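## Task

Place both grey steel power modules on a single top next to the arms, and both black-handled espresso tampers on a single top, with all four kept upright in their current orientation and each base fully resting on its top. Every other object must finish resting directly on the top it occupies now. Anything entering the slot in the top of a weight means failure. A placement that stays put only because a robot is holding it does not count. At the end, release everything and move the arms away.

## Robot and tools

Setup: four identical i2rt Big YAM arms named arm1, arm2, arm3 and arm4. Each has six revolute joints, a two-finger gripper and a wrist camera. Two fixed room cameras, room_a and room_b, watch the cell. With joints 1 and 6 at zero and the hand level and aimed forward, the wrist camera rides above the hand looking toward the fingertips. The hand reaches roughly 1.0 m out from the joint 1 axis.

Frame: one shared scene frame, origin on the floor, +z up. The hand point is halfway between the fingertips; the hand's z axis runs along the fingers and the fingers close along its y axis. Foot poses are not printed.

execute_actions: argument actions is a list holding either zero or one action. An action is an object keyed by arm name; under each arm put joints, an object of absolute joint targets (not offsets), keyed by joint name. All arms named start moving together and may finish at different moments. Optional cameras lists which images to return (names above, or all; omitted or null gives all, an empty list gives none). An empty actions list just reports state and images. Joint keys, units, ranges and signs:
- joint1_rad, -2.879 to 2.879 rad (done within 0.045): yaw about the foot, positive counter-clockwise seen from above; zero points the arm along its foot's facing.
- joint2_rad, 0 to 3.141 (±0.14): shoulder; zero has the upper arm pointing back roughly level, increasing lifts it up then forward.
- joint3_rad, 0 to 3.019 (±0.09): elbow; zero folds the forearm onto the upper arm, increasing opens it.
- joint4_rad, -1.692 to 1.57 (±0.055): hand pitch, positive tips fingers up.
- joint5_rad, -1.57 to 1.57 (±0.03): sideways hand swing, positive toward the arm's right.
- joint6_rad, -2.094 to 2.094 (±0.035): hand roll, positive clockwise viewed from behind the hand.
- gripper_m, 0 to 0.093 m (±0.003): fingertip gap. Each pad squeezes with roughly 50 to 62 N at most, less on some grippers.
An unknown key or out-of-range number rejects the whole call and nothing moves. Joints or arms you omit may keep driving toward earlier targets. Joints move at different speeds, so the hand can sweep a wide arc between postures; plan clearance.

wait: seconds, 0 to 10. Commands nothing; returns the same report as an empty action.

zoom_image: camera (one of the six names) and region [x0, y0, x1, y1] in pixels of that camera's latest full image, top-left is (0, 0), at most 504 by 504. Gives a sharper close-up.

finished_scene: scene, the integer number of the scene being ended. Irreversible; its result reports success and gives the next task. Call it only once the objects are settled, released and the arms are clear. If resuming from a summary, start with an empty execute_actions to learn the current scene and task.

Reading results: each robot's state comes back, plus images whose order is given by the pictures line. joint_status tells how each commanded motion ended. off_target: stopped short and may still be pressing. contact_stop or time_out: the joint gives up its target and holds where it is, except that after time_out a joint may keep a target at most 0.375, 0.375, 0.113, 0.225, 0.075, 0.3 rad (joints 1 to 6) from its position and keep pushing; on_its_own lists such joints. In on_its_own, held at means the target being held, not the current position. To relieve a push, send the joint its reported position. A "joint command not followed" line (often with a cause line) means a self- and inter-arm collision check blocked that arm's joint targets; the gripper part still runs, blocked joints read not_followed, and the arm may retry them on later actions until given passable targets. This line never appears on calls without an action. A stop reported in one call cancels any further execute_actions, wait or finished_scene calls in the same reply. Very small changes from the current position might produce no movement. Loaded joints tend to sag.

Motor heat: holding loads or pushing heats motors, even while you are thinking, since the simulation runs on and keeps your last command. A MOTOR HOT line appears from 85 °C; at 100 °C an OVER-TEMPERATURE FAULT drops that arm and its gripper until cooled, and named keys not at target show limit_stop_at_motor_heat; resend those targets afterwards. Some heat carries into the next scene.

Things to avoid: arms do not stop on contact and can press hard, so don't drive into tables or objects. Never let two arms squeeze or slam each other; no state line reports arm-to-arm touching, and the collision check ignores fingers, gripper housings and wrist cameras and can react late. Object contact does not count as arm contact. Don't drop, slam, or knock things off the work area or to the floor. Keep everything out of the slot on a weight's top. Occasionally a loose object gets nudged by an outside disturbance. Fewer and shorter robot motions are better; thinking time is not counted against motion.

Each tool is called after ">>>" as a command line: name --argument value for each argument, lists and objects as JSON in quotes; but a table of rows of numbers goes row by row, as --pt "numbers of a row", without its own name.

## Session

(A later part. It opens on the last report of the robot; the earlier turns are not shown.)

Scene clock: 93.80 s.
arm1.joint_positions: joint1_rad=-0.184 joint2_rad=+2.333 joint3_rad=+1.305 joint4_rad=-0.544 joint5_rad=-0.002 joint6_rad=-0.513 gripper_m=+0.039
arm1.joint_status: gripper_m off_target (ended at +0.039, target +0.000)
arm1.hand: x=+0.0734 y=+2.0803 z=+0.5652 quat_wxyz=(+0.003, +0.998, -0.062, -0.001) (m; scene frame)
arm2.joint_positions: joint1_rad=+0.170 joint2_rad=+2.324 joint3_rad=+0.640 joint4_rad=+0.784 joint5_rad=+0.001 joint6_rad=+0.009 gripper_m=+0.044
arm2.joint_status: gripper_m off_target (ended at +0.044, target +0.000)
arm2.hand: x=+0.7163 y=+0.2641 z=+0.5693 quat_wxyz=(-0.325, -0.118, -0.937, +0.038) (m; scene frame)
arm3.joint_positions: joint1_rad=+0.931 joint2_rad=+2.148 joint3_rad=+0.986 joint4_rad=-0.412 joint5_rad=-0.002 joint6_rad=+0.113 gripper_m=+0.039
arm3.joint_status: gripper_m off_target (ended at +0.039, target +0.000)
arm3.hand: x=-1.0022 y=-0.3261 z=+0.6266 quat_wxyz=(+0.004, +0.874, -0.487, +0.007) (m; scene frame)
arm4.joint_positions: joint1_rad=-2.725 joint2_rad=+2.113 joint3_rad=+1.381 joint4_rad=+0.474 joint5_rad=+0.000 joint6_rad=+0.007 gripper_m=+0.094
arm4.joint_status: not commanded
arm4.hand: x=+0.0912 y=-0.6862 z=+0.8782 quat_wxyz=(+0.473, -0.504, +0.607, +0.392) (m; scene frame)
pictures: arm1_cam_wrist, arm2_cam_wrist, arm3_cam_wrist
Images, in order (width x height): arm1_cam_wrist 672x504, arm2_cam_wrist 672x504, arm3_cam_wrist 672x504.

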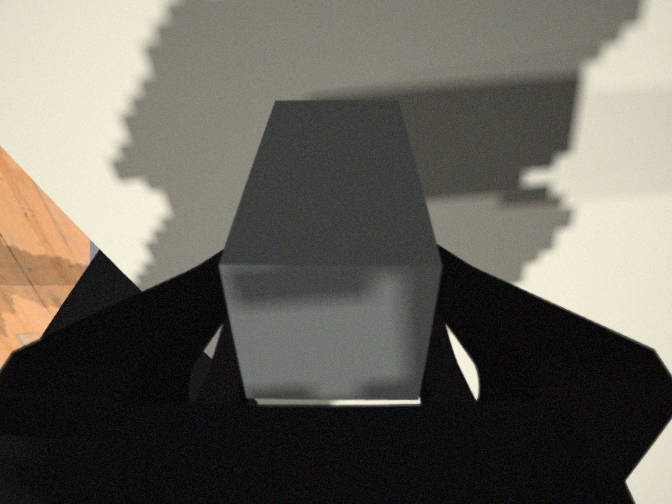

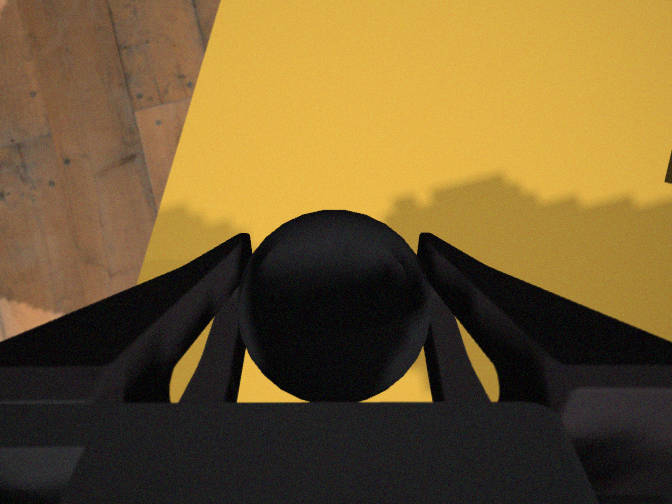

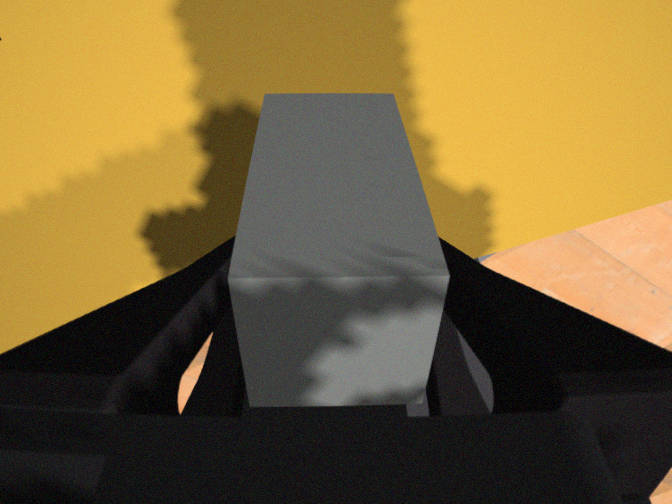

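>>> execute_actions --actions '[{"arm1":{"joints":{"joint2_rad":1.995,"joint3_rad":1.455,"joint4_rad":-1.0}},"arm2":{"joints":{"joint2_rad":1.6,"joint3_rad":0.5,"joint4_rad":0.22}},"arm3":{"joints":{"joint2_rad":1.83,"joint3_rad":1.095,"joint4_rad":-0.81}},"arm4":{"joints":{"joint2_rad":2.5,"joint3_rad":1.612,"joint4_rad":0.78}}}]' --cameras '[]'

>>> execute_actions --actions '[{"arm1":{"joints":{"joint1_rad":1.88,"joint2_rad":2.0,"joint3_rad":1.8,"joint4_rad":-1.34,"joint6_rad":-1.57}},"arm2":{"joints":{"joint1_rad":-1.335,"joint2_rad":2.1,"joint3_rad":1.6,"joint4_rad":-0.38}},"arm3":{"joints":{"joint1_rad":-0.5,"joint2_rad":2.0,"joint3_rad":1.8,"joint4_rad":-1.34,"joint6_rad":1.57}}}]' --cameras '[]'

>>> execute_actions --actions '[{"arm2":{"joints":{"joint2_rad":2.56,"joint3_rad":2.38,"joint4_rad":-0.68}}}]' --cameras '["arm2_cam_wrist","arm4_cam_wrist","room_a","room_b"]'

>>> zoom_image --camera "room_a" --region '[280,160,420,260]'

Scene clock: 115.37 s.
arm1.joint_positions: joint1_rad=-0.184 joint2_rad=+1.979 joint3_rad=+1.447 joint4_rad=-0.987 joint5_rad=-0.002 joint6_rad=-0.513 gripper_m=+0.039
arm1.joint_status: all done
arm1.hand: x=+0.0357 y=+2.1093 z=+0.7930 quat_wxyz=(-0.012, +0.998, -0.062, -0.024) (m; scene frame)
arm2.joint_positions: joint1_rad=+0.170 joint2_rad=+1.616 joint3_rad=+0.487 joint4_rad=+0.217 joint5_rad=+0.001 joint6_rad=+0.009 gripper_m=+0.044
arm2.joint_status: all done
arm2.hand: x=+0.6984 y=+0.2685 z=+0.7477 quat_wxyz=(-0.320, -0.119, -0.939, +0.038) (m; scene frame)
arm3.joint_positions: joint1_rad=+0.931 joint2_rad=+1.828 joint3_rad=+1.080 joint4_rad=-0.798 joint5_rad=-0.002 joint6_rad=+0.113 gripper_m=+0.039
arm3.joint_status: all done
arm3.hand: x=-1.0245 y=-0.2980 z=+0.7856 quat_wxyz=(-0.002, +0.874, -0.487, -0.006) (m; scene frame)
arm4.joint_positions: joint1_rad=-2.725 joint2_rad=+2.509 joint3_rad=+1.596 joint4_rad=+0.756 joint5_rad=+0.000 joint6_rad=+0.007 gripper_m=+0.094
arm4.joint_status: all done
arm4.hand: x=+0.1010 y=-0.6389 z=+0.7358 quat_wxyz=(+0.503, -0.483, +0.582, +0.417) (m; scene frame)
pictures: none
No camera images: the call's "cameras" was empty. Leave "cameras" out to get every camera's image.

Scene clock: 117.70 s.
arm1.joint_positions: joint1_rad=+1.882 joint2_rad=+2.000 joint3_rad=+1.781 joint4_rad=-1.326 joint5_rad=-0.001 joint6_rad=-1.562 gripper_m=+0.039
arm1.joint_status: all done
arm1.hand: x=+0.4114 y=+1.1523 z=+0.9006 quat_wxyz=(-0.001, +0.075, +0.997, -0.014) (m; scene frame)
arm2.joint_positions: joint1_rad=-1.334 joint2_rad=+2.124 joint3_rad=+1.561 joint4_rad=-0.383 joint5_rad=+0.002 joint6_rad=+0.009 gripper_m=+0.044
arm2.joint_status: all done
arm2.hand: x=+0.1594 y=-0.3639 z=+0.7964 quat_wxyz=(-0.196, -0.732, -0.609, +0.236) (m; scene frame)
arm3.joint_positions: joint1_rad=-0.509 joint2_rad=+2.021 joint3_rad=+1.782 joint4_rad=-1.327 joint5_rad=+0.004 joint6_rad=+1.561 gripper_m=+0.039
arm3.joint_status: all done
arm3.hand: x=-0.3013 y=-0.2231 z=+0.9227 quat_wxyz=(-0.008, -0.372, -0.928, +0.002) (m; scene frame)
arm4.joint_positions: joint1_rad=-2.725 joint2_rad=+2.509 joint3_rad=+1.596 joint4_rad=+0.756 joint5_rad=+0.000 joint6_rad=+0.007 gripper_m=+0.094
arm4.joint_status: not commanded
arm4.hand: x=+0.1010 y=-0.6389 z=+0.7358 quat_wxyz=(+0.503, -0.483, +0.582, +0.417) (m; scene frame)
pictures: none
No camera images: the call's "cameras" was empty. Leave "cameras" out to get every camera's image.

Scene clock: 119.53 s.
arm1.joint_positions: joint1_rad=+1.882 joint2_rad=+2.000 joint3_rad=+1.781 joint4_rad=-1.326 joint5_rad=-0.001 joint6_rad=-1.562 gripper_m=+0.039
arm1.joint_status: not commanded
arm1.hand: x=+0.4114 y=+1.1523 z=+0.9006 quat_wxyz=(-0.001, +0.075, +0.997, -0.014) (m; scene frame)
arm2.joint_positions: joint1_rad=-1.334 joint2_rad=+2.589 joint3_rad=+2.312 joint4_rad=-0.687 joint5_rad=+0.002 joint6_rad=+0.009 gripper_m=+0.044
arm2.joint_status: all done
arm2.hand: x=+0.1344 y=-0.5037 z=+0.7477 quat_wxyz=(-0.191, -0.734, -0.610, +0.230) (m; scene frame)
arm3.joint_positions: joint1_rad=-0.509 joint2_rad=+2.021 joint3_rad=+1.782 joint4_rad=-1.327 joint5_rad=+0.004 joint6_rad=+1.561 gripper_m=+0.039
arm3.joint_status: not commanded
arm3.hand: x=-0.3013 y=-0.2231 z=+0.9227 quat_wxyz=(-0.008, -0.372, -0.928, +0.002) (m; scene frame)
arm4.joint_positions: joint1_rad=-2.725 joint2_rad=+2.509 joint3_rad=+1.596 joint4_rad=+0.756 joint5_rad=+0.000 joint6_rad=+0.007 gripper_m=+0.094
arm4.joint_status: not commanded
arm4.hand: x=+0.1010 y=-0.6389 z=+0.7358 quat_wxyz=(+0.503, -0.483, +0.582, +0.417) (m; scene frame)
pictures: arm2_cam_wrist, arm4_cam_wrist, room_a, room_b
Images, in order (width x height): arm2_cam_wrist 672x504, arm4_cam_wrist 672x504, room_a 672x504, room_b 672x504.

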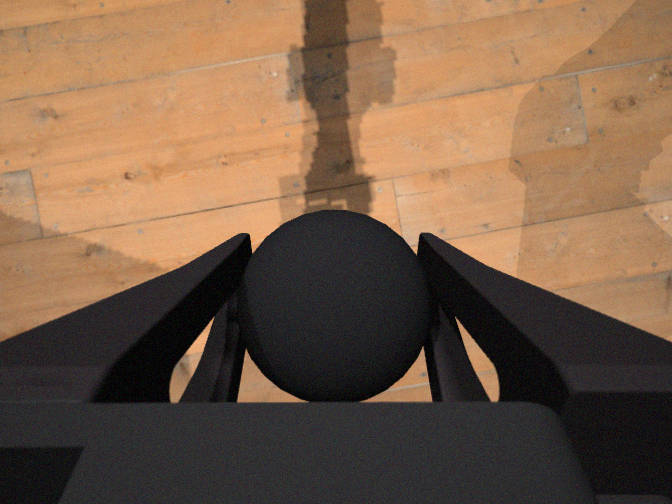

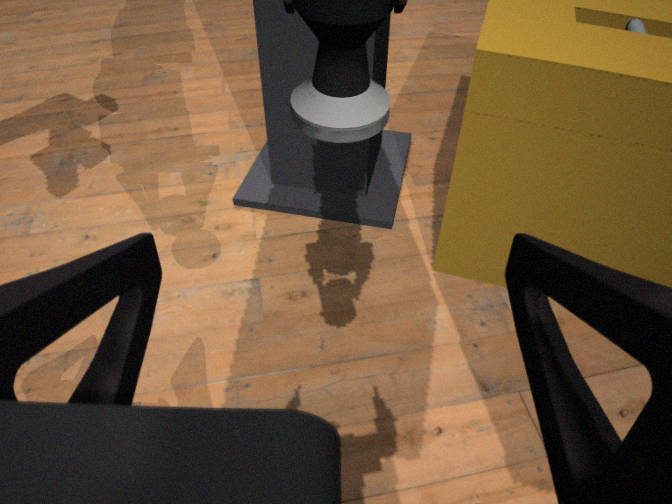

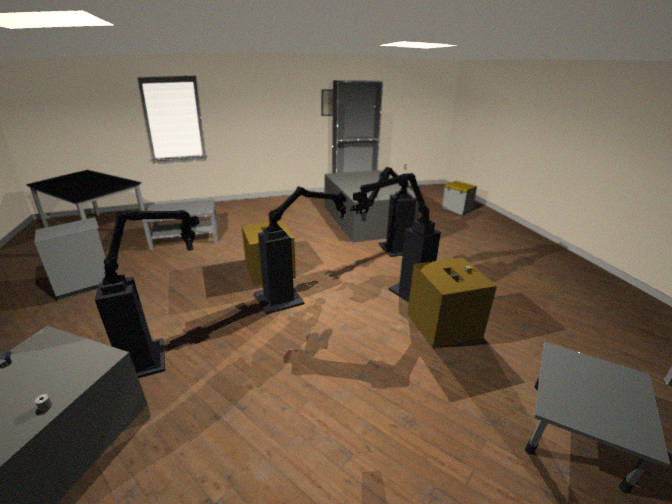

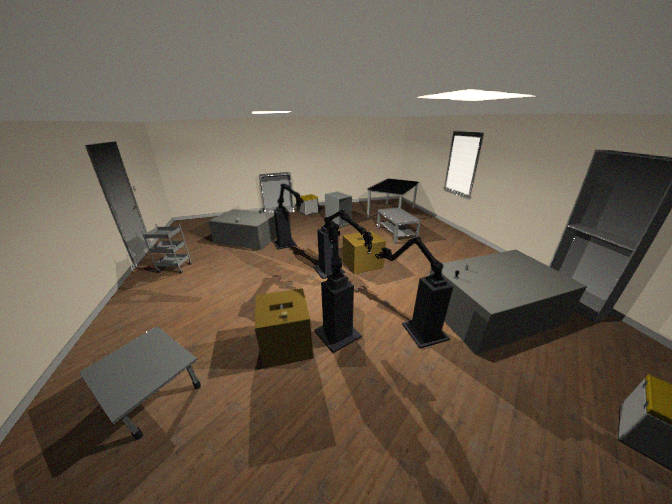

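Region (280, 160, 420, 260) of room_a's 672x504 image, scaled by 3.600, with more detail than that image has; it fills the top 360 rows of this view, and the rest is white.

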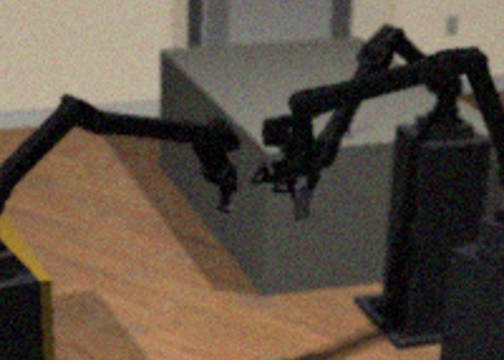

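>>> execute_actions --actions '[{"arm2":{"joints":{"joint3_rad":2.5,"joint4_rad":-0.75}},"arm4":{"joints":{"joint2_rad":2.6,"joint3_rad":1.9,"joint4_rad":0.6}}}]' --cameras '["arm4_cam_wrist"]'

Scene clock: 125.23 s.
arm1.joint_positions: joint1_rad=+1.882 joint2_rad=+2.000 joint3_rad=+1.781 joint4_rad=-1.326 joint5_rad=-0.001 joint6_rad=-1.562 gripper_m=+0.039
arm1.joint_status: not commanded
arm1.hand: x=+0.4114 y=+1.1523 z=+0.9006 quat_wxyz=(-0.001, +0.075, +0.997, -0.014) (m; scene frame)
arm2.joint_positions: joint1_rad=-1.334 joint2_rad=+2.602 joint3_rad=+2.419 joint4_rad=-0.754 joint5_rad=+0.002 joint6_rad=+0.009 gripper_m=+0.044
arm2.joint_status: all done
arm2.hand: x=+0.1319 y=-0.5189 z=+0.7822 quat_wxyz=(-0.199, -0.731, -0.608, +0.240) (m; scene frame)
arm3.joint_positions: joint1_rad=-0.509 joint2_rad=+2.021 joint3_rad=+1.782 joint4_rad=-1.327 joint5_rad=+0.004 joint6_rad=+1.561 gripper_m=+0.039
arm3.joint_status: not commanded
arm3.hand: x=-0.3013 y=-0.2231 z=+0.9227 quat_wxyz=(-0.008, -0.372, -0.928, +0.002) (m; scene frame)
arm4.joint_positions: joint1_rad=-2.725 joint2_rad=+2.573 joint3_rad=+1.871 joint4_rad=+0.619 joint5_rad=+0.000 joint6_rad=+0.007 gripper_m=+0.094
arm4.joint_status: all done
arm4.hand: x=+0.1134 y=-0.5703 z=+0.7882 quat_wxyz=(+0.524, -0.468, +0.563, +0.435) (m; scene frame)
pictures: arm4_cam_wrist
Images, in order (width x height): arm4_cam_wrist 672x504.

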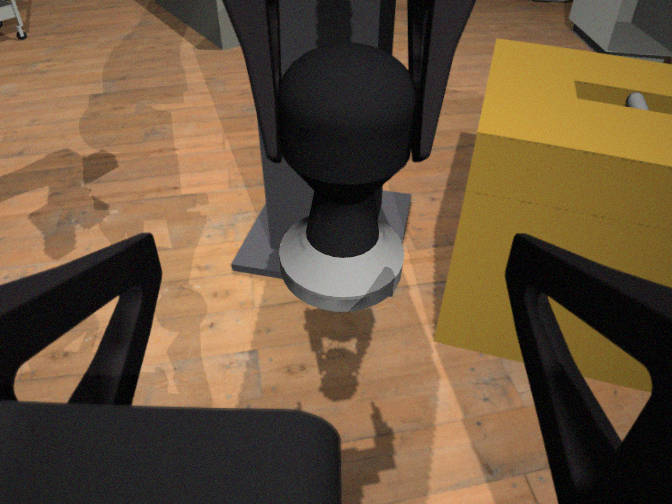

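>>> execute_actions --actions '[{"arm2":{"joints":{"joint4_rad":-0.69}},"arm4":{"joints":{"joint2_rad":2.83,"joint3_rad":2.34,"joint4_rad":0.38}}}]' --cameras '["arm4_cam_wrist"]'

Scene clock: 141.83 s.
arm1.joint_positions: joint1_rad=+1.882 joint2_rad=+2.000 joint3_rad=+1.781 joint4_rad=-1.326 joint5_rad=-0.001 joint6_rad=-1.562 gripper_m=+0.039
arm1.joint_status: not commanded
arm1.hand: x=+0.4114 y=+1.1523 z=+0.9006 quat_wxyz=(-0.001, +0.075, +0.997, -0.014) (m; scene frame)
arm2.joint_positions: joint1_rad=-1.334 joint2_rad=+2.602 joint3_rad=+2.419 joint4_rad=-0.719 joint5_rad=+0.002 joint6_rad=+0.009 gripper_m=+0.044
arm2.joint_status: all done
arm2.hand: x=+0.1307 y=-0.5256 z=+0.7874 quat_wxyz=(-0.210, -0.726, -0.604, +0.252) (m; scene frame)
arm3.joint_positions: joint1_rad=-0.509 joint2_rad=+2.021 joint3_rad=+1.782 joint4_rad=-1.327 joint5_rad=+0.004 joint6_rad=+1.561 gripper_m=+0.039
arm3.joint_status: not commanded
arm3.hand: x=-0.3013 y=-0.2231 z=+0.9227 quat_wxyz=(-0.008, -0.372, -0.928, +0.002) (m; scene frame)
arm4.joint_positions: joint1_rad=-2.725 joint2_rad=+2.823 joint3_rad=+2.304 joint4_rad=+0.393 joint5_rad=+0.000 joint6_rad=+0.007 gripper_m=+0.094
arm4.joint_status: all done
arm4.hand: x=+0.1255 y=-0.5067 z=+0.7429 quat_wxyz=(+0.512, -0.477, +0.574, +0.425) (m; scene frame)
pictures: arm4_cam_wrist
Images, in order (width x height): arm4_cam_wrist 672x504.

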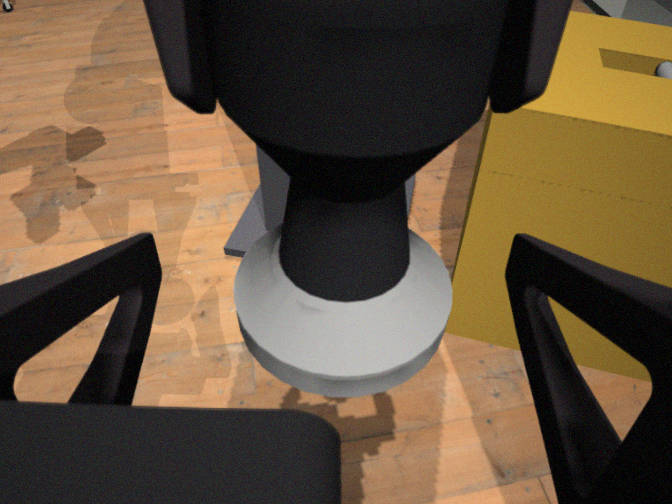

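>>> execute_actions --actions '[{"arm4":{"joints":{"joint4_rad":0.475,"joint5_rad":0.035}}}]' --cameras '[]'

>>> execute_actions --actions '[{"arm4":{"joints":{"gripper_m":0}}}]' --cameras '["arm4_cam_wrist"]'

Scene clock: 147.40 s.
arm1.joint_positions: joint1_rad=+1.882 joint2_rad=+2.000 joint3_rad=+1.781 joint4_rad=-1.326 joint5_rad=-0.001 joint6_rad=-1.562 gripper_m=+0.039
arm1.joint_status: not commanded
arm1.hand: x=+0.4114 y=+1.1523 z=+0.9006 quat_wxyz=(-0.001, +0.075, +0.997, -0.014) (m; scene frame)
arm2.joint_positions: joint1_rad=-1.334 joint2_rad=+2.602 joint3_rad=+2.419 joint4_rad=-0.719 joint5_rad=+0.002 joint6_rad=+0.009 gripper_m=+0.044
arm2.joint_status: not commanded
arm2.hand: x=+0.1307 y=-0.5256 z=+0.7874 quat_wxyz=(-0.210, -0.726, -0.604, +0.252) (m; scene frame)
arm3.joint_positions: joint1_rad=-0.509 joint2_rad=+2.021 joint3_rad=+1.782 joint4_rad=-1.327 joint5_rad=+0.004 joint6_rad=+1.561 gripper_m=+0.039
arm3.joint_status: not commanded
arm3.hand: x=-0.3013 y=-0.2231 z=+0.9227 quat_wxyz=(-0.008, -0.372, -0.928, +0.002) (m; scene frame)
arm4.joint_positions: joint1_rad=-2.725 joint2_rad=+2.823 joint3_rad=+2.304 joint4_rad=+0.448 joint5_rad=+0.032 joint6_rad=+0.007 gripper_m=+0.094
arm4.joint_status: all done
arm4.hand: x=+0.1311 y=-0.5067 z=+0.7564 quat_wxyz=(+0.535, -0.456, +0.567, +0.429) (m; scene frame)
pictures: none
No camera images: the call's "cameras" was empty. Leave "cameras" out to get every camera's image.

Scene clock: 148.13 s.
arm1.joint_positions: joint1_rad=+1.882 joint2_rad=+2.000 joint3_rad=+1.781 joint4_rad=-1.326 joint5_rad=-0.001 joint6_rad=-1.562 gripper_m=+0.039
arm1.joint_status: not commanded
arm1.hand: x=+0.4114 y=+1.1523 z=+0.9006 quat_wxyz=(-0.001, +0.075, +0.997, -0.014) (m; scene frame)
arm2.joint_positions: joint1_rad=-1.333 joint2_rad=+2.606 joint3_rad=+2.419 joint4_rad=-0.717 joint5_rad=-0.004 joint6_rad=+0.008 gripper_m=+0.044
arm2.joint_status: not commanded
arm2.hand: x=+0.1324 y=-0.5258 z=+0.7843 quat_wxyz=(-0.211, -0.725, -0.606, +0.250) (m; scene frame)
arm3.joint_positions: joint1_rad=-0.509 joint2_rad=+2.021 joint3_rad=+1.782 joint4_rad=-1.327 joint5_rad=+0.004 joint6_rad=+1.561 gripper_m=+0.039
arm3.joint_status: not commanded
arm3.hand: x=-0.3013 y=-0.2231 z=+0.9227 quat_wxyz=(-0.008, -0.372, -0.928, +0.002) (m; scene frame)
arm4.joint_positions: joint1_rad=-2.723 joint2_rad=+2.821 joint3_rad=+2.306 joint4_rad=+0.458 joint5_rad=+0.035 joint6_rad=+0.009 gripper_m=+0.027
arm4.joint_status: gripper_m off_target (ended at +0.027, target +0.000)
arm4.hand: x=+0.1301 y=-0.5057 z=+0.7617 quat_wxyz=(+0.539, -0.453, +0.564, +0.433) (m; scene frame)
pictures: arm4_cam_wrist
Images, in order (width x height): arm4_cam_wrist 672x504.

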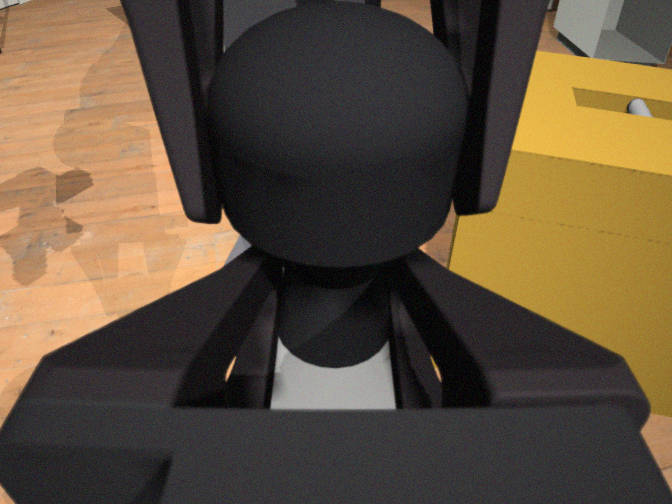

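>>> execute_actions --actions '[{"arm2":{"joints":{"gripper_m":0.093}}}]' --cameras '[]'

>>> execute_actions --actions '[{"arm2":{"joints":{"joint2_rad":2.2,"joint3_rad":2.1}}}]' --cameras '[]'

>>> execute_actions --actions '[{"arm2":{"joints":{"joint2_rad":1.7,"joint3_rad":0.8,"joint4_rad":0.3}},"arm4":{"joints":{"joint2_rad":1.53,"joint3_rad":0.5,"joint4_rad":1.0}}}]' --cameras '[]'

>>> execute_actions --actions '[{"arm2":{"joints":{"joint1_rad":-1.93,"joint2_rad":2.03,"joint3_rad":1.18,"joint4_rad":0.75}},"arm4":{"joints":{"joint1_rad":1.5}}}]' --cameras '["arm2_cam_wrist","arm4_cam_wrist","room_b"]'

Scene clock: 159.00 s.
arm1.joint_positions: joint1_rad=+1.882 joint2_rad=+2.000 joint3_rad=+1.781 joint4_rad=-1.326 joint5_rad=-0.001 joint6_rad=-1.562 gripper_m=+0.039
arm1.joint_status: not commanded
arm1.hand: x=+0.4114 y=+1.1523 z=+0.9006 quat_wxyz=(-0.001, +0.075, +0.997, -0.014) (m; scene frame)
arm2.joint_positions: joint1_rad=-1.333 joint2_rad=+2.583 joint3_rad=+2.432 joint4_rad=-0.707 joint5_rad=-0.003 joint6_rad=+0.008 gripper_m=+0.093
arm2.joint_status: all done
arm2.hand: x=+0.1310 y=-0.5335 z=+0.8127 quat_wxyz=(-0.225, -0.719, -0.601, +0.266) (m; scene frame)
arm3.joint_positions: joint1_rad=-0.509 joint2_rad=+2.021 joint3_rad=+1.782 joint4_rad=-1.327 joint5_rad=+0.004 joint6_rad=+1.561 gripper_m=+0.039
arm3.joint_status: not commanded
arm3.hand: x=-0.3013 y=-0.2231 z=+0.9227 quat_wxyz=(-0.008, -0.372, -0.928, +0.002) (m; scene frame)
arm4.joint_positions: joint1_rad=-2.723 joint2_rad=+2.824 joint3_rad=+2.306 joint4_rad=+0.458 joint5_rad=+0.035 joint6_rad=+0.009 gripper_m=+0.027
arm4.joint_status: not commanded
arm4.hand: x=+0.1300 y=-0.5062 z=+0.7584 quat_wxyz=(+0.538, -0.454, +0.565, +0.432) (m; scene frame)
pictures: none
No camera images: the call's "cameras" was empty. Leave "cameras" out to get every camera's image.

Scene clock: 160.53 s.
arm1.joint_positions: joint1_rad=+1.882 joint2_rad=+2.000 joint3_rad=+1.781 joint4_rad=-1.326 joint5_rad=-0.001 joint6_rad=-1.562 gripper_m=+0.039
arm1.joint_status: not commanded
arm1.hand: x=+0.4114 y=+1.1523 z=+0.9006 quat_wxyz=(-0.001, +0.075, +0.997, -0.014) (m; scene frame)
arm2.joint_positions: joint1_rad=-1.333 joint2_rad=+2.210 joint3_rad=+2.103 joint4_rad=-0.700 joint5_rad=-0.003 joint6_rad=+0.008 gripper_m=+0.093
arm2.joint_status: all done
arm2.hand: x=+0.1429 y=-0.4693 z=+0.9584 quat_wxyz=(-0.240, -0.712, -0.595, +0.285) (m; scene frame)
arm3.joint_positions: joint1_rad=-0.509 joint2_rad=+2.021 joint3_rad=+1.782 joint4_rad=-1.327 joint5_rad=+0.004 joint6_rad=+1.561 gripper_m=+0.039
arm3.joint_status: not commanded
arm3.hand: x=-0.3013 y=-0.2231 z=+0.9227 quat_wxyz=(-0.008, -0.372, -0.928, +0.002) (m; scene frame)
arm4.joint_positions: joint1_rad=-2.723 joint2_rad=+2.824 joint3_rad=+2.306 joint4_rad=+0.458 joint5_rad=+0.035 joint6_rad=+0.009 gripper_m=+0.027
arm4.joint_status: not commanded
arm4.hand: x=+0.1300 y=-0.5062 z=+0.7584 quat_wxyz=(+0.538, -0.454, +0.565, +0.432) (m; scene frame)
pictures: none
No camera images: the call's "cameras" was empty. Leave "cameras" out to get every camera's image.

Scene clock: 162.47 s.
arm1.joint_positions: joint1_rad=+1.882 joint2_rad=+2.000 joint3_rad=+1.781 joint4_rad=-1.326 joint5_rad=-0.001 joint6_rad=-1.562 gripper_m=+0.039
arm1.joint_status: not commanded
arm1.hand: x=+0.4114 y=+1.1523 z=+0.9006 quat_wxyz=(-0.001, +0.075, +0.997, -0.014) (m; scene frame)
arm2.joint_positions: joint1_rad=-1.333 joint2_rad=+1.711 joint3_rad=+0.798 joint4_rad=+0.282 joint5_rad=-0.003 joint6_rad=+0.008 gripper_m=+0.093
arm2.joint_status: all done
arm2.hand: x=+0.1906 y=-0.1955 z=+0.8315 quat_wxyz=(-0.292, -0.684, -0.572, +0.346) (m; scene frame)
arm3.joint_positions: joint1_rad=-0.509 joint2_rad=+2.021 joint3_rad=+1.782 joint4_rad=-1.327 joint5_rad=+0.004 joint6_rad=+1.561 gripper_m=+0.039
arm3.joint_status: not commanded
arm3.hand: x=-0.3013 y=-0.2231 z=+0.9227 quat_wxyz=(-0.008, -0.372, -0.928, +0.002) (m; scene frame)
arm4.joint_positions: joint1_rad=-2.723 joint2_rad=+1.556 joint3_rad=+0.488 joint4_rad=+0.989 joint5_rad=+0.035 joint6_rad=+0.009 gripper_m=+0.027
arm4.joint_status: all done
arm4.hand: x=+0.0438 y=-0.9669 z=+0.9295 quat_wxyz=(+0.533, -0.458, +0.569, +0.427) (m; scene frame)
pictures: none
No camera images: the call's "cameras" was empty. Leave "cameras" out to get every camera's image.

Scene clock: 165.63 s.
arm1.joint_positions: joint1_rad=+1.882 joint2_rad=+2.000 joint3_rad=+1.781 joint4_rad=-1.326 joint5_rad=-0.001 joint6_rad=-1.562 gripper_m=+0.039
arm1.joint_status: not commanded
arm1.hand: x=+0.4114 y=+1.1523 z=+0.9006 quat_wxyz=(-0.001, +0.075, +0.997, -0.014) (m; scene frame)
arm2.joint_positions: joint1_rad=-1.936 joint2_rad=+2.041 joint3_rad=+1.139 joint4_rad=+0.730 joint5_rad=+0.001 joint6_rad=+0.008 gripper_m=+0.093
arm2.joint_status: all done
arm2.hand: x=-0.2247 y=-0.1520 z=+0.8801 quat_wxyz=(-0.250, -0.706, -0.293, +0.594) (m; scene frame)
arm3.joint_positions: joint1_rad=-0.509 joint2_rad=+2.021 joint3_rad=+1.782 joint4_rad=-1.327 joint5_rad=+0.004 joint6_rad=+1.561 gripper_m=+0.039
arm3.joint_status: not commanded
arm3.hand: x=-0.3013 y=-0.2231 z=+0.9227 quat_wxyz=(-0.008, -0.372, -0.928, +0.002) (m; scene frame)
arm4.joint_positions: joint1_rad=+1.500 joint2_rad=+1.556 joint3_rad=+0.488 joint4_rad=+0.989 joint5_rad=+0.033 joint6_rad=+0.009 gripper_m=+0.027
arm4.joint_status: all done
arm4.hand: x=+0.3424 y=-1.7949 z=+0.9242 quat_wxyz=(-0.640, -0.260, -0.687, +0.228) (m; scene frame)
pictures: arm2_cam_wrist, arm4_cam_wrist, room_b
Images, in order (width x height): arm2_cam_wrist 672x504, arm4_cam_wrist 672x504, room_b 672x504.

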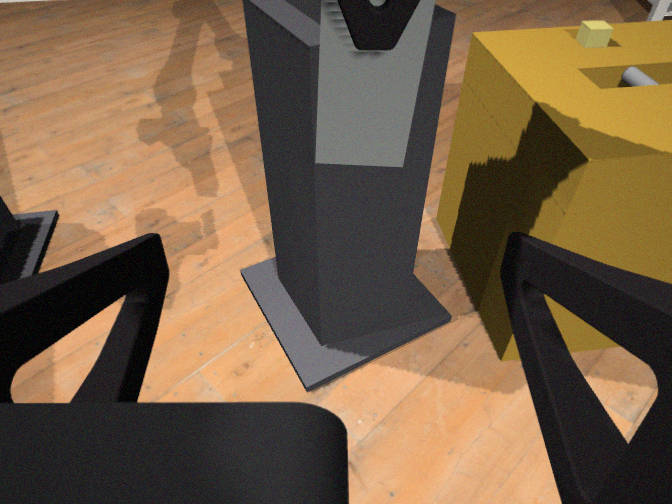

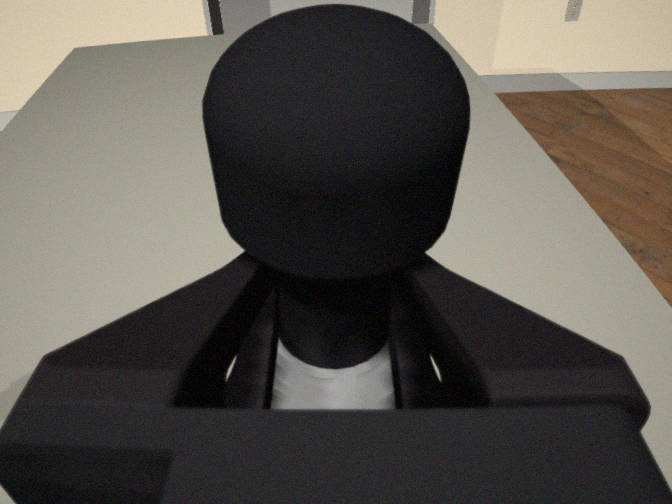

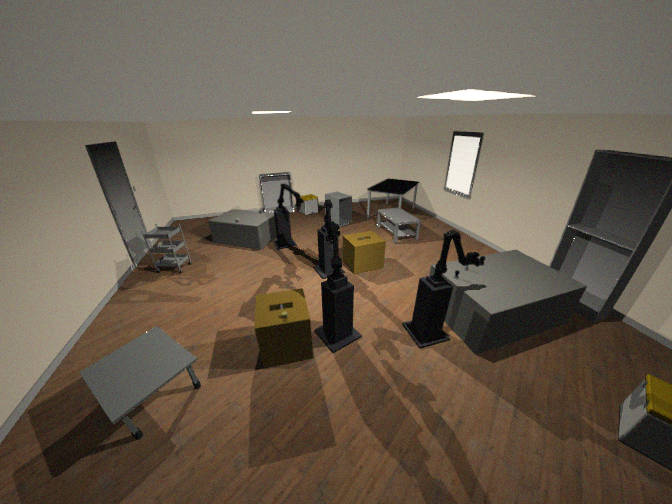

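>>> execute_actions --actions '[{"arm2":{"joints":{"joint1_rad":-1.955,"joint2_rad":2.2,"joint3_rad":1.595,"joint4_rad":0.44}},"arm4":{"joints":{"joint2_rad":2.58,"joint3_rad":1.18,"joint4_rad":1.36}}}]' --cameras '["arm2_cam_wrist","arm3_cam_wrist","room_b"]'

>>> zoom_image --camera "room_b" --region '[420,220,560,320]'

Scene clock: 174.57 s.
arm1.joint_positions: joint1_rad=+1.882 joint2_rad=+2.000 joint3_rad=+1.781 joint4_rad=-1.326 joint5_rad=-0.001 joint6_rad=-1.562 gripper_m=+0.039
arm1.joint_status: not commanded
arm1.hand: x=+0.4114 y=+1.1523 z=+0.9006 quat_wxyz=(-0.001, +0.075, +0.997, -0.014) (m; scene frame)
arm2.joint_positions: joint1_rad=-1.939 joint2_rad=+2.208 joint3_rad=+1.545 joint4_rad=+0.446 joint5_rad=+0.001 joint6_rad=+0.008 gripper_m=+0.093
arm2.joint_status: all done
arm2.hand: x=-0.3035 y=-0.2284 z=+0.8911 quat_wxyz=(-0.242, -0.720, -0.298, +0.579) (m; scene frame)
arm3.joint_positions: joint1_rad=-0.509 joint2_rad=+2.021 joint3_rad=+1.782 joint4_rad=-1.327 joint5_rad=+0.004 joint6_rad=+1.561 gripper_m=+0.039
arm3.joint_status: not commanded
arm3.hand: x=-0.3013 y=-0.2231 z=+0.9227 quat_wxyz=(-0.008, -0.372, -0.928, +0.002) (m; scene frame)
arm4.joint_positions: joint1_rad=+1.500 joint2_rad=+2.606 joint3_rad=+1.150 joint4_rad=+1.338 joint5_rad=+0.034 joint6_rad=+0.001 gripper_m=+0.027
arm4.joint_status: all done
arm4.hand: x=+0.4680 y=-1.8899 z=+0.6255 quat_wxyz=(-0.625, -0.262, -0.700, +0.226) (m; scene frame)
pictures: arm2_cam_wrist, arm3_cam_wrist, room_b
Images, in order (width x height): arm2_cam_wrist 672x504, arm3_cam_wrist 672x504, room_b 672x504.

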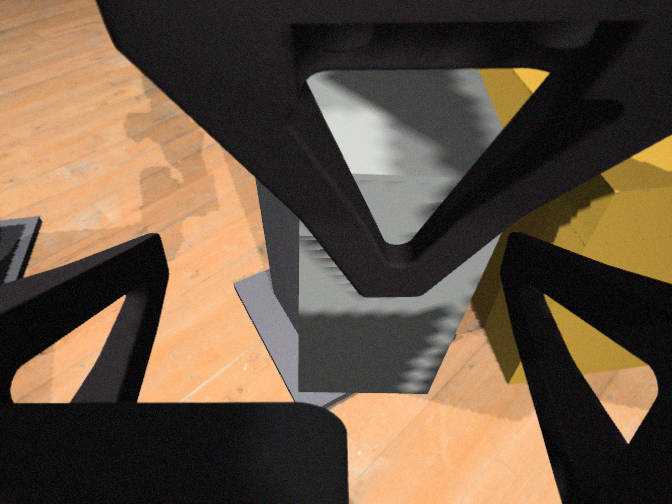

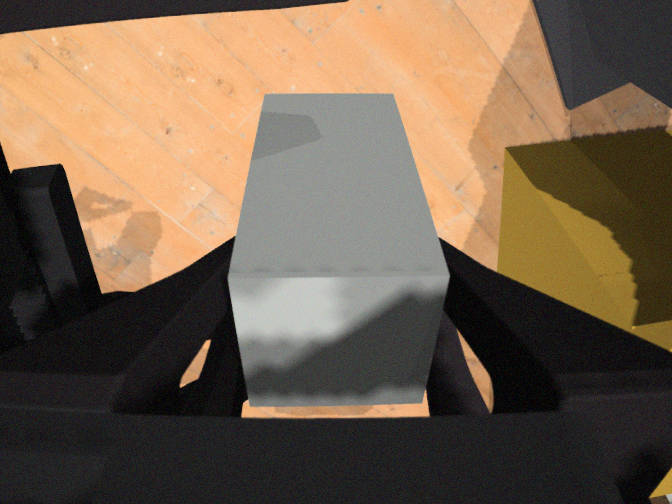

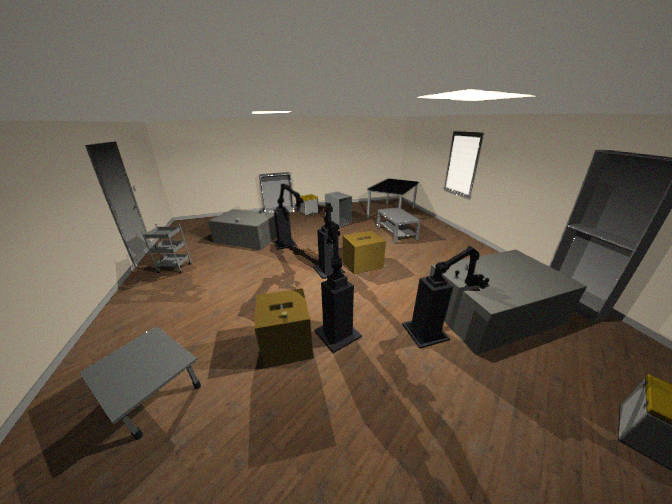

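Region (420, 220, 560, 320) of room_b's 672x504 image, scaled by 3.600, with more detail than that image has; it fills the top 360 rows of this view, and the rest is white.

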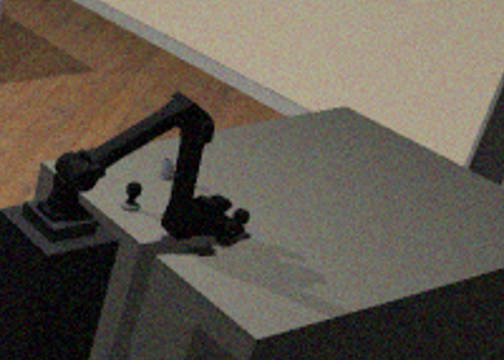

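>>> execute_actions --actions '[{"arm2":{"joints":{"joint5_rad":0.055}},"arm4":{"joints":{"joint2_rad":2.67,"joint3_rad":1.26}}}]' --cameras '[]'

>>> execute_actions --actions '[{"arm2":{"joints":{"gripper_m":0}}}]' --cameras '["arm2_cam_wrist","arm3_cam_wrist","room_b"]'

>>> zoom_image --camera "room_b" --region '[440,250,520,310]'

Scene clock: 182.27 s.
arm1.joint_positions: joint1_rad=+1.882 joint2_rad=+2.000 joint3_rad=+1.781 joint4_rad=-1.326 joint5_rad=-0.001 joint6_rad=-1.562 gripper_m=+0.039
arm1.joint_status: not commanded
arm1.hand: x=+0.4114 y=+1.1523 z=+0.9006 quat_wxyz=(-0.001, +0.075, +0.997, -0.014) (m; scene frame)
arm2.joint_positions: joint1_rad=-1.941 joint2_rad=+2.208 joint3_rad=+1.545 joint4_rad=+0.446 joint5_rad=+0.051 joint6_rad=+0.008 gripper_m=+0.093
arm2.joint_status: all done
arm2.hand: x=-0.3102 y=-0.2216 z=+0.8912 quat_wxyz=(-0.224, -0.726, -0.283, +0.586) (m; scene frame)
arm3.joint_positions: joint1_rad=-0.509 joint2_rad=+2.021 joint3_rad=+1.782 joint4_rad=-1.327 joint5_rad=+0.004 joint6_rad=+1.561 gripper_m=+0.039
arm3.joint_status: not commanded
arm3.hand: x=-0.3013 y=-0.2231 z=+0.9227 quat_wxyz=(-0.008, -0.372, -0.928, +0.002) (m; scene frame)
arm4.joint_positions: joint1_rad=+1.500 joint2_rad=+2.647 joint3_rad=+1.241 joint4_rad=+1.339 joint5_rad=+0.034 joint6_rad=+0.001 gripper_m=+0.027
arm4.joint_status: all done
arm4.hand: x=+0.4874 y=-1.9053 z=+0.6250 quat_wxyz=(-0.642, -0.257, -0.684, +0.232) (m; scene frame)
pictures: none
No camera images: the call's "cameras" was empty. Leave "cameras" out to get every camera's image.

Scene clock: 182.97 s.
arm1.joint_positions: joint1_rad=+1.882 joint2_rad=+2.000 joint3_rad=+1.781 joint4_rad=-1.326 joint5_rad=-0.001 joint6_rad=-1.562 gripper_m=+0.039
arm1.joint_status: not commanded
arm1.hand: x=+0.4114 y=+1.1523 z=+0.9006 quat_wxyz=(-0.001, +0.075, +0.997, -0.014) (m; scene frame)
arm2.joint_positions: joint1_rad=-1.943 joint2_rad=+2.208 joint3_rad=+1.545 joint4_rad=+0.445 joint5_rad=+0.054 joint6_rad=+0.009 gripper_m=+0.040
arm2.joint_status: gripper_m off_target (ended at +0.040, target +0.000)
arm2.hand: x=-0.3121 y=-0.2195 z=+0.8911 quat_wxyz=(-0.222, -0.727, -0.280, +0.587) (m; scene frame)
arm3.joint_positions: joint1_rad=-0.509 joint2_rad=+2.021 joint3_rad=+1.782 joint4_rad=-1.327 joint5_rad=+0.001 joint6_rad=+1.569 gripper_m=+0.039
arm3.joint_status: not commanded
arm3.hand: x=-0.3019 y=-0.2225 z=+0.9226 quat_wxyz=(-0.007, -0.376, -0.927, +0.001) (m; scene frame)
arm4.joint_positions: joint1_rad=+1.500 joint2_rad=+2.647 joint3_rad=+1.241 joint4_rad=+1.339 joint5_rad=+0.034 joint6_rad=+0.001 gripper_m=+0.027
arm4.joint_status: not commanded
arm4.hand: x=+0.4874 y=-1.9053 z=+0.6250 quat_wxyz=(-0.642, -0.257, -0.684, +0.232) (m; scene frame)
pictures: arm2_cam_wrist, arm3_cam_wrist, room_b
Images, in order (width x height): arm2_cam_wrist 672x504, arm3_cam_wrist 672x504, room_b 672x504.

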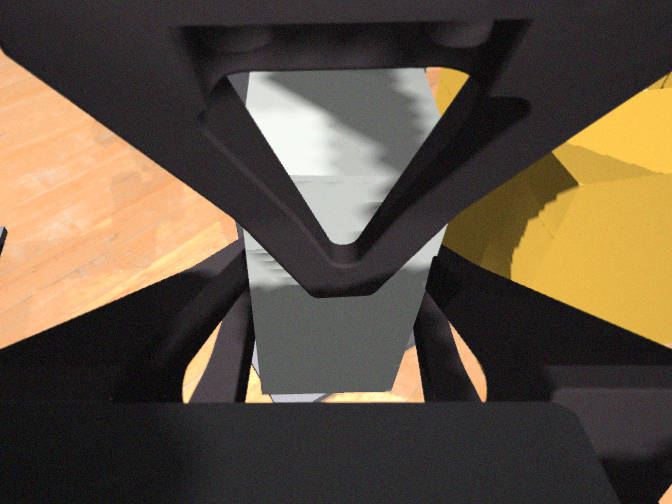

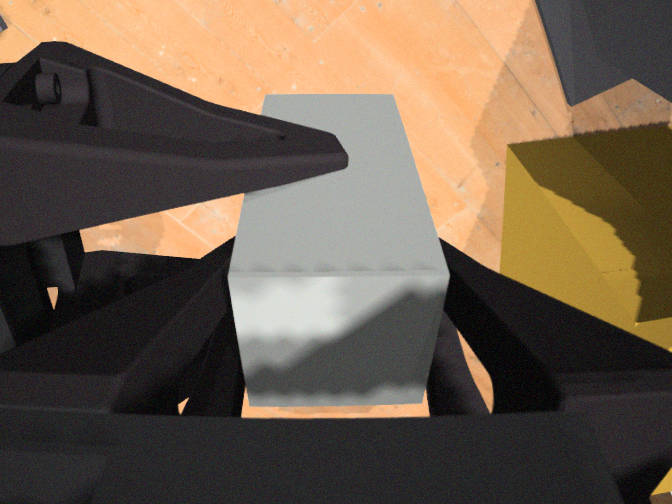

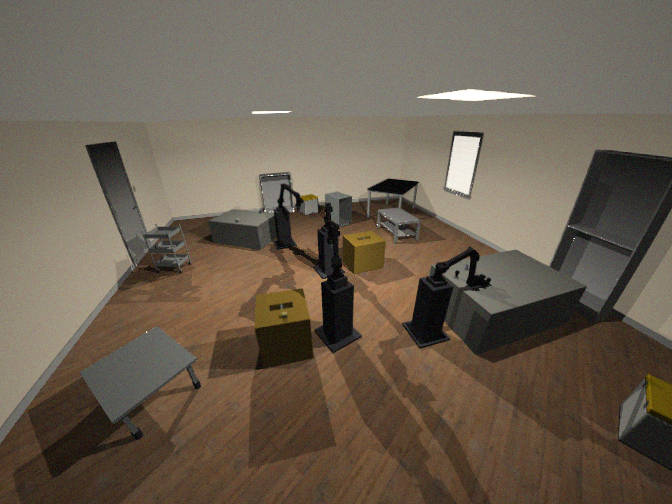

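Region (440, 250, 520, 310) of room_b's 672x504 image, scaled by 6.300, with more detail than that image has; it fills the top 378 rows of this view, and the rest is white.

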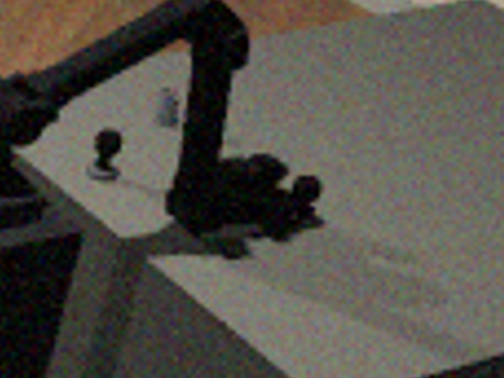

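>>> execute_actions --actions '[{"arm3":{"joints":{"gripper_m":0.048}},"arm4":{"joints":{"joint2_rad":2.72}}}]' --cameras '[]'

>>> execute_actions --actions '[{"arm3":{"joints":{"joint2_rad":1.5}}}]' --cameras '[]'

>>> execute_actions --actions '[{"arm2":{"joints":{"joint1_rad":-0.43,"joint2_rad":2.56,"joint3_rad":1.03,"joint4_rad":1.36,"joint5_rad":0}}}]' --cameras '["arm2_cam_wrist","arm4_cam_wrist","room_b"]'

>>> zoom_image --camera "room_b" --region '[320,200,520,310]'

Scene clock: 192.93 s.
arm1.joint_positions: joint1_rad=+1.882 joint2_rad=+2.000 joint3_rad=+1.781 joint4_rad=-1.326 joint5_rad=-0.001 joint6_rad=-1.562 gripper_m=+0.039
arm1.joint_status: not commanded
arm1.hand: x=+0.4114 y=+1.1523 z=+0.9006 quat_wxyz=(-0.001, +0.075, +0.997, -0.014) (m; scene frame)
arm2.joint_positions: joint1_rad=-1.943 joint2_rad=+2.213 joint3_rad=+1.545 joint4_rad=+0.436 joint5_rad=+0.054 joint6_rad=+0.009 gripper_m=+0.040
arm2.joint_status: not commanded
arm2.hand: x=-0.3117 y=-0.2191 z=+0.8852 quat_wxyz=(-0.220, -0.731, -0.282, +0.582) (m; scene frame)
arm3.joint_positions: joint1_rad=-0.509 joint2_rad=+2.020 joint3_rad=+1.782 joint4_rad=-1.327 joint5_rad=+0.001 joint6_rad=+1.569 gripper_m=+0.048
arm3.joint_status: all done
arm3.hand: x=-0.3019 y=-0.2225 z=+0.9229 quat_wxyz=(-0.007, -0.376, -0.927, +0.001) (m; scene frame)
arm4.joint_positions: joint1_rad=+1.500 joint2_rad=+2.658 joint3_rad=+1.247 joint4_rad=+1.356 joint5_rad=+0.034 joint6_rad=+0.001 gripper_m=+0.027
arm4.joint_status: all done
arm4.hand: x=+0.4871 y=-1.9050 z=+0.6236 quat_wxyz=(-0.647, -0.255, -0.680, +0.233) (m; scene frame)
pictures: none
No camera images: the call's "cameras" was empty. Leave "cameras" out to get every camera's image.

Scene clock: 194.57 s.
arm1.joint_positions: joint1_rad=+1.882 joint2_rad=+2.000 joint3_rad=+1.781 joint4_rad=-1.326 joint5_rad=-0.001 joint6_rad=-1.562 gripper_m=+0.039
arm1.joint_status: not commanded
arm1.hand: x=+0.4114 y=+1.1523 z=+0.9006 quat_wxyz=(-0.001, +0.075, +0.997, -0.014) (m; scene frame)
arm2.joint_positions: joint1_rad=-1.943 joint2_rad=+2.213 joint3_rad=+1.545 joint4_rad=+0.436 joint5_rad=+0.054 joint6_rad=+0.009 gripper_m=+0.040
arm2.joint_status: not commanded
arm2.hand: x=-0.3117 y=-0.2191 z=+0.8852 quat_wxyz=(-0.220, -0.731, -0.282, +0.582) (m; scene frame)
arm3.joint_positions: joint1_rad=-0.509 joint2_rad=+1.507 joint3_rad=+1.789 joint4_rad=-1.328 joint5_rad=+0.001 joint6_rad=+1.569 gripper_m=+0.048
arm3.joint_status: all done
arm3.hand: x=-0.3492 y=-0.2658 z=+1.2230 quat_wxyz=(-0.103, -0.362, -0.896, -0.237) (m; scene frame)
arm4.joint_positions: joint1_rad=+1.500 joint2_rad=+2.658 joint3_rad=+1.247 joint4_rad=+1.356 joint5_rad=+0.034 joint6_rad=+0.001 gripper_m=+0.027
arm4.joint_status: not commanded
arm4.hand: x=+0.4871 y=-1.9050 z=+0.6236 quat_wxyz=(-0.647, -0.255, -0.680, +0.233) (m; scene frame)
pictures: none
No camera images: the call's "cameras" was empty. Leave "cameras" out to get every camera's image.

Scene clock: 196.43 s.
arm1.joint_positions: joint1_rad=+1.882 joint2_rad=+2.000 joint3_rad=+1.781 joint4_rad=-1.326 joint5_rad=-0.001 joint6_rad=-1.562 gripper_m=+0.039
arm1.joint_status: not commanded
arm1.hand: x=+0.4114 y=+1.1523 z=+0.9006 quat_wxyz=(-0.001, +0.075, +0.997, -0.014) (m; scene frame)
arm2.joint_positions: joint1_rad=-0.417 joint2_rad=+2.569 joint3_rad=+1.031 joint4_rad=+1.335 joint5_rad=-0.003 joint6_rad=+0.008 gripper_m=+0.040
arm2.joint_status: all done
arm2.hand: x=+0.7152 y=-0.0948 z=+0.6282 quat_wxyz=(-0.578, -0.314, -0.710, +0.252) (m; scene frame)
arm3.joint_positions: joint1_rad=-0.509 joint2_rad=+1.507 joint3_rad=+1.789 joint4_rad=-1.328 joint5_rad=+0.001 joint6_rad=+1.569 gripper_m=+0.048
arm3.joint_status: not commanded
arm3.hand: x=-0.3492 y=-0.2658 z=+1.2230 quat_wxyz=(-0.103, -0.362, -0.896, -0.237) (m; scene frame)
arm4.joint_positions: joint1_rad=+1.500 joint2_rad=+2.658 joint3_rad=+1.247 joint4_rad=+1.356 joint5_rad=+0.034 joint6_rad=+0.001 gripper_m=+0.027
arm4.joint_status: not commanded
arm4.hand: x=+0.4871 y=-1.9050 z=+0.6236 quat_wxyz=(-0.647, -0.255, -0.680, +0.233) (m; scene frame)
pictures: arm2_cam_wrist, arm4_cam_wrist, room_b
Images, in order (width x height): arm2_cam_wrist 672x504, arm4_cam_wrist 672x504, room_b 672x504.

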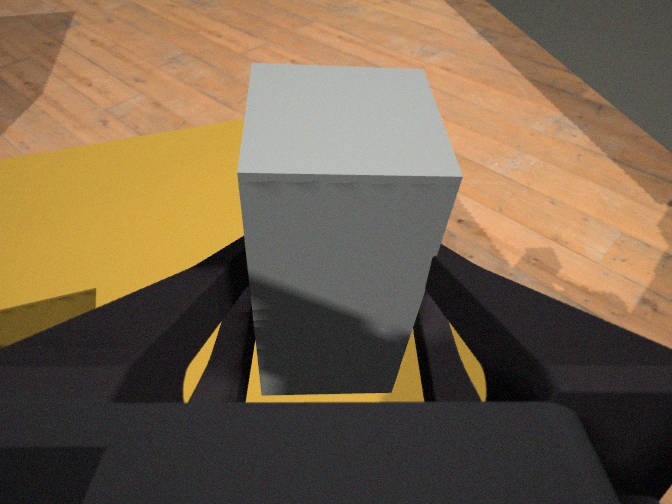

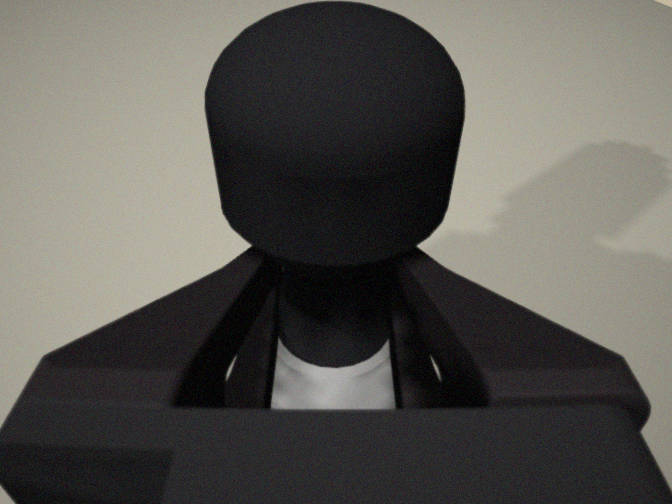

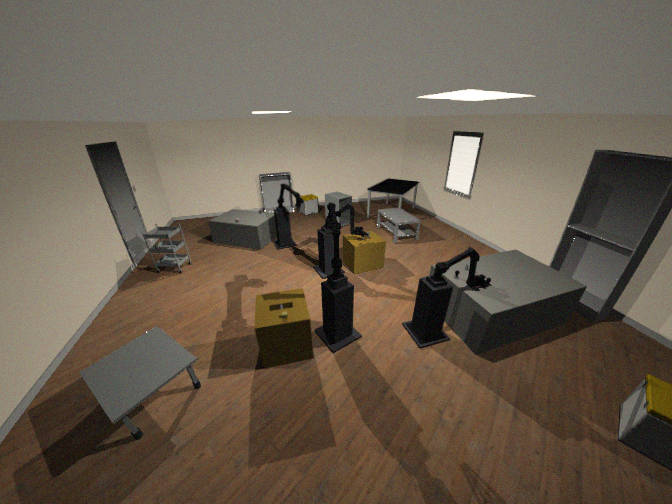

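Region (320, 200, 520, 310) of room_b's 672x504 image, scaled by 2.520, with more detail than that image has; it fills the top 277 rows of this view, and the rest is white.

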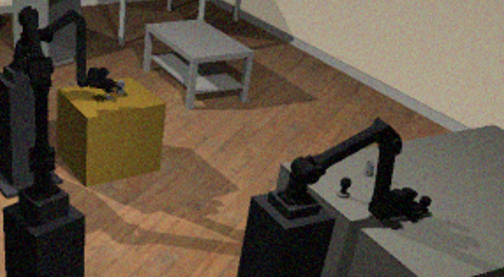

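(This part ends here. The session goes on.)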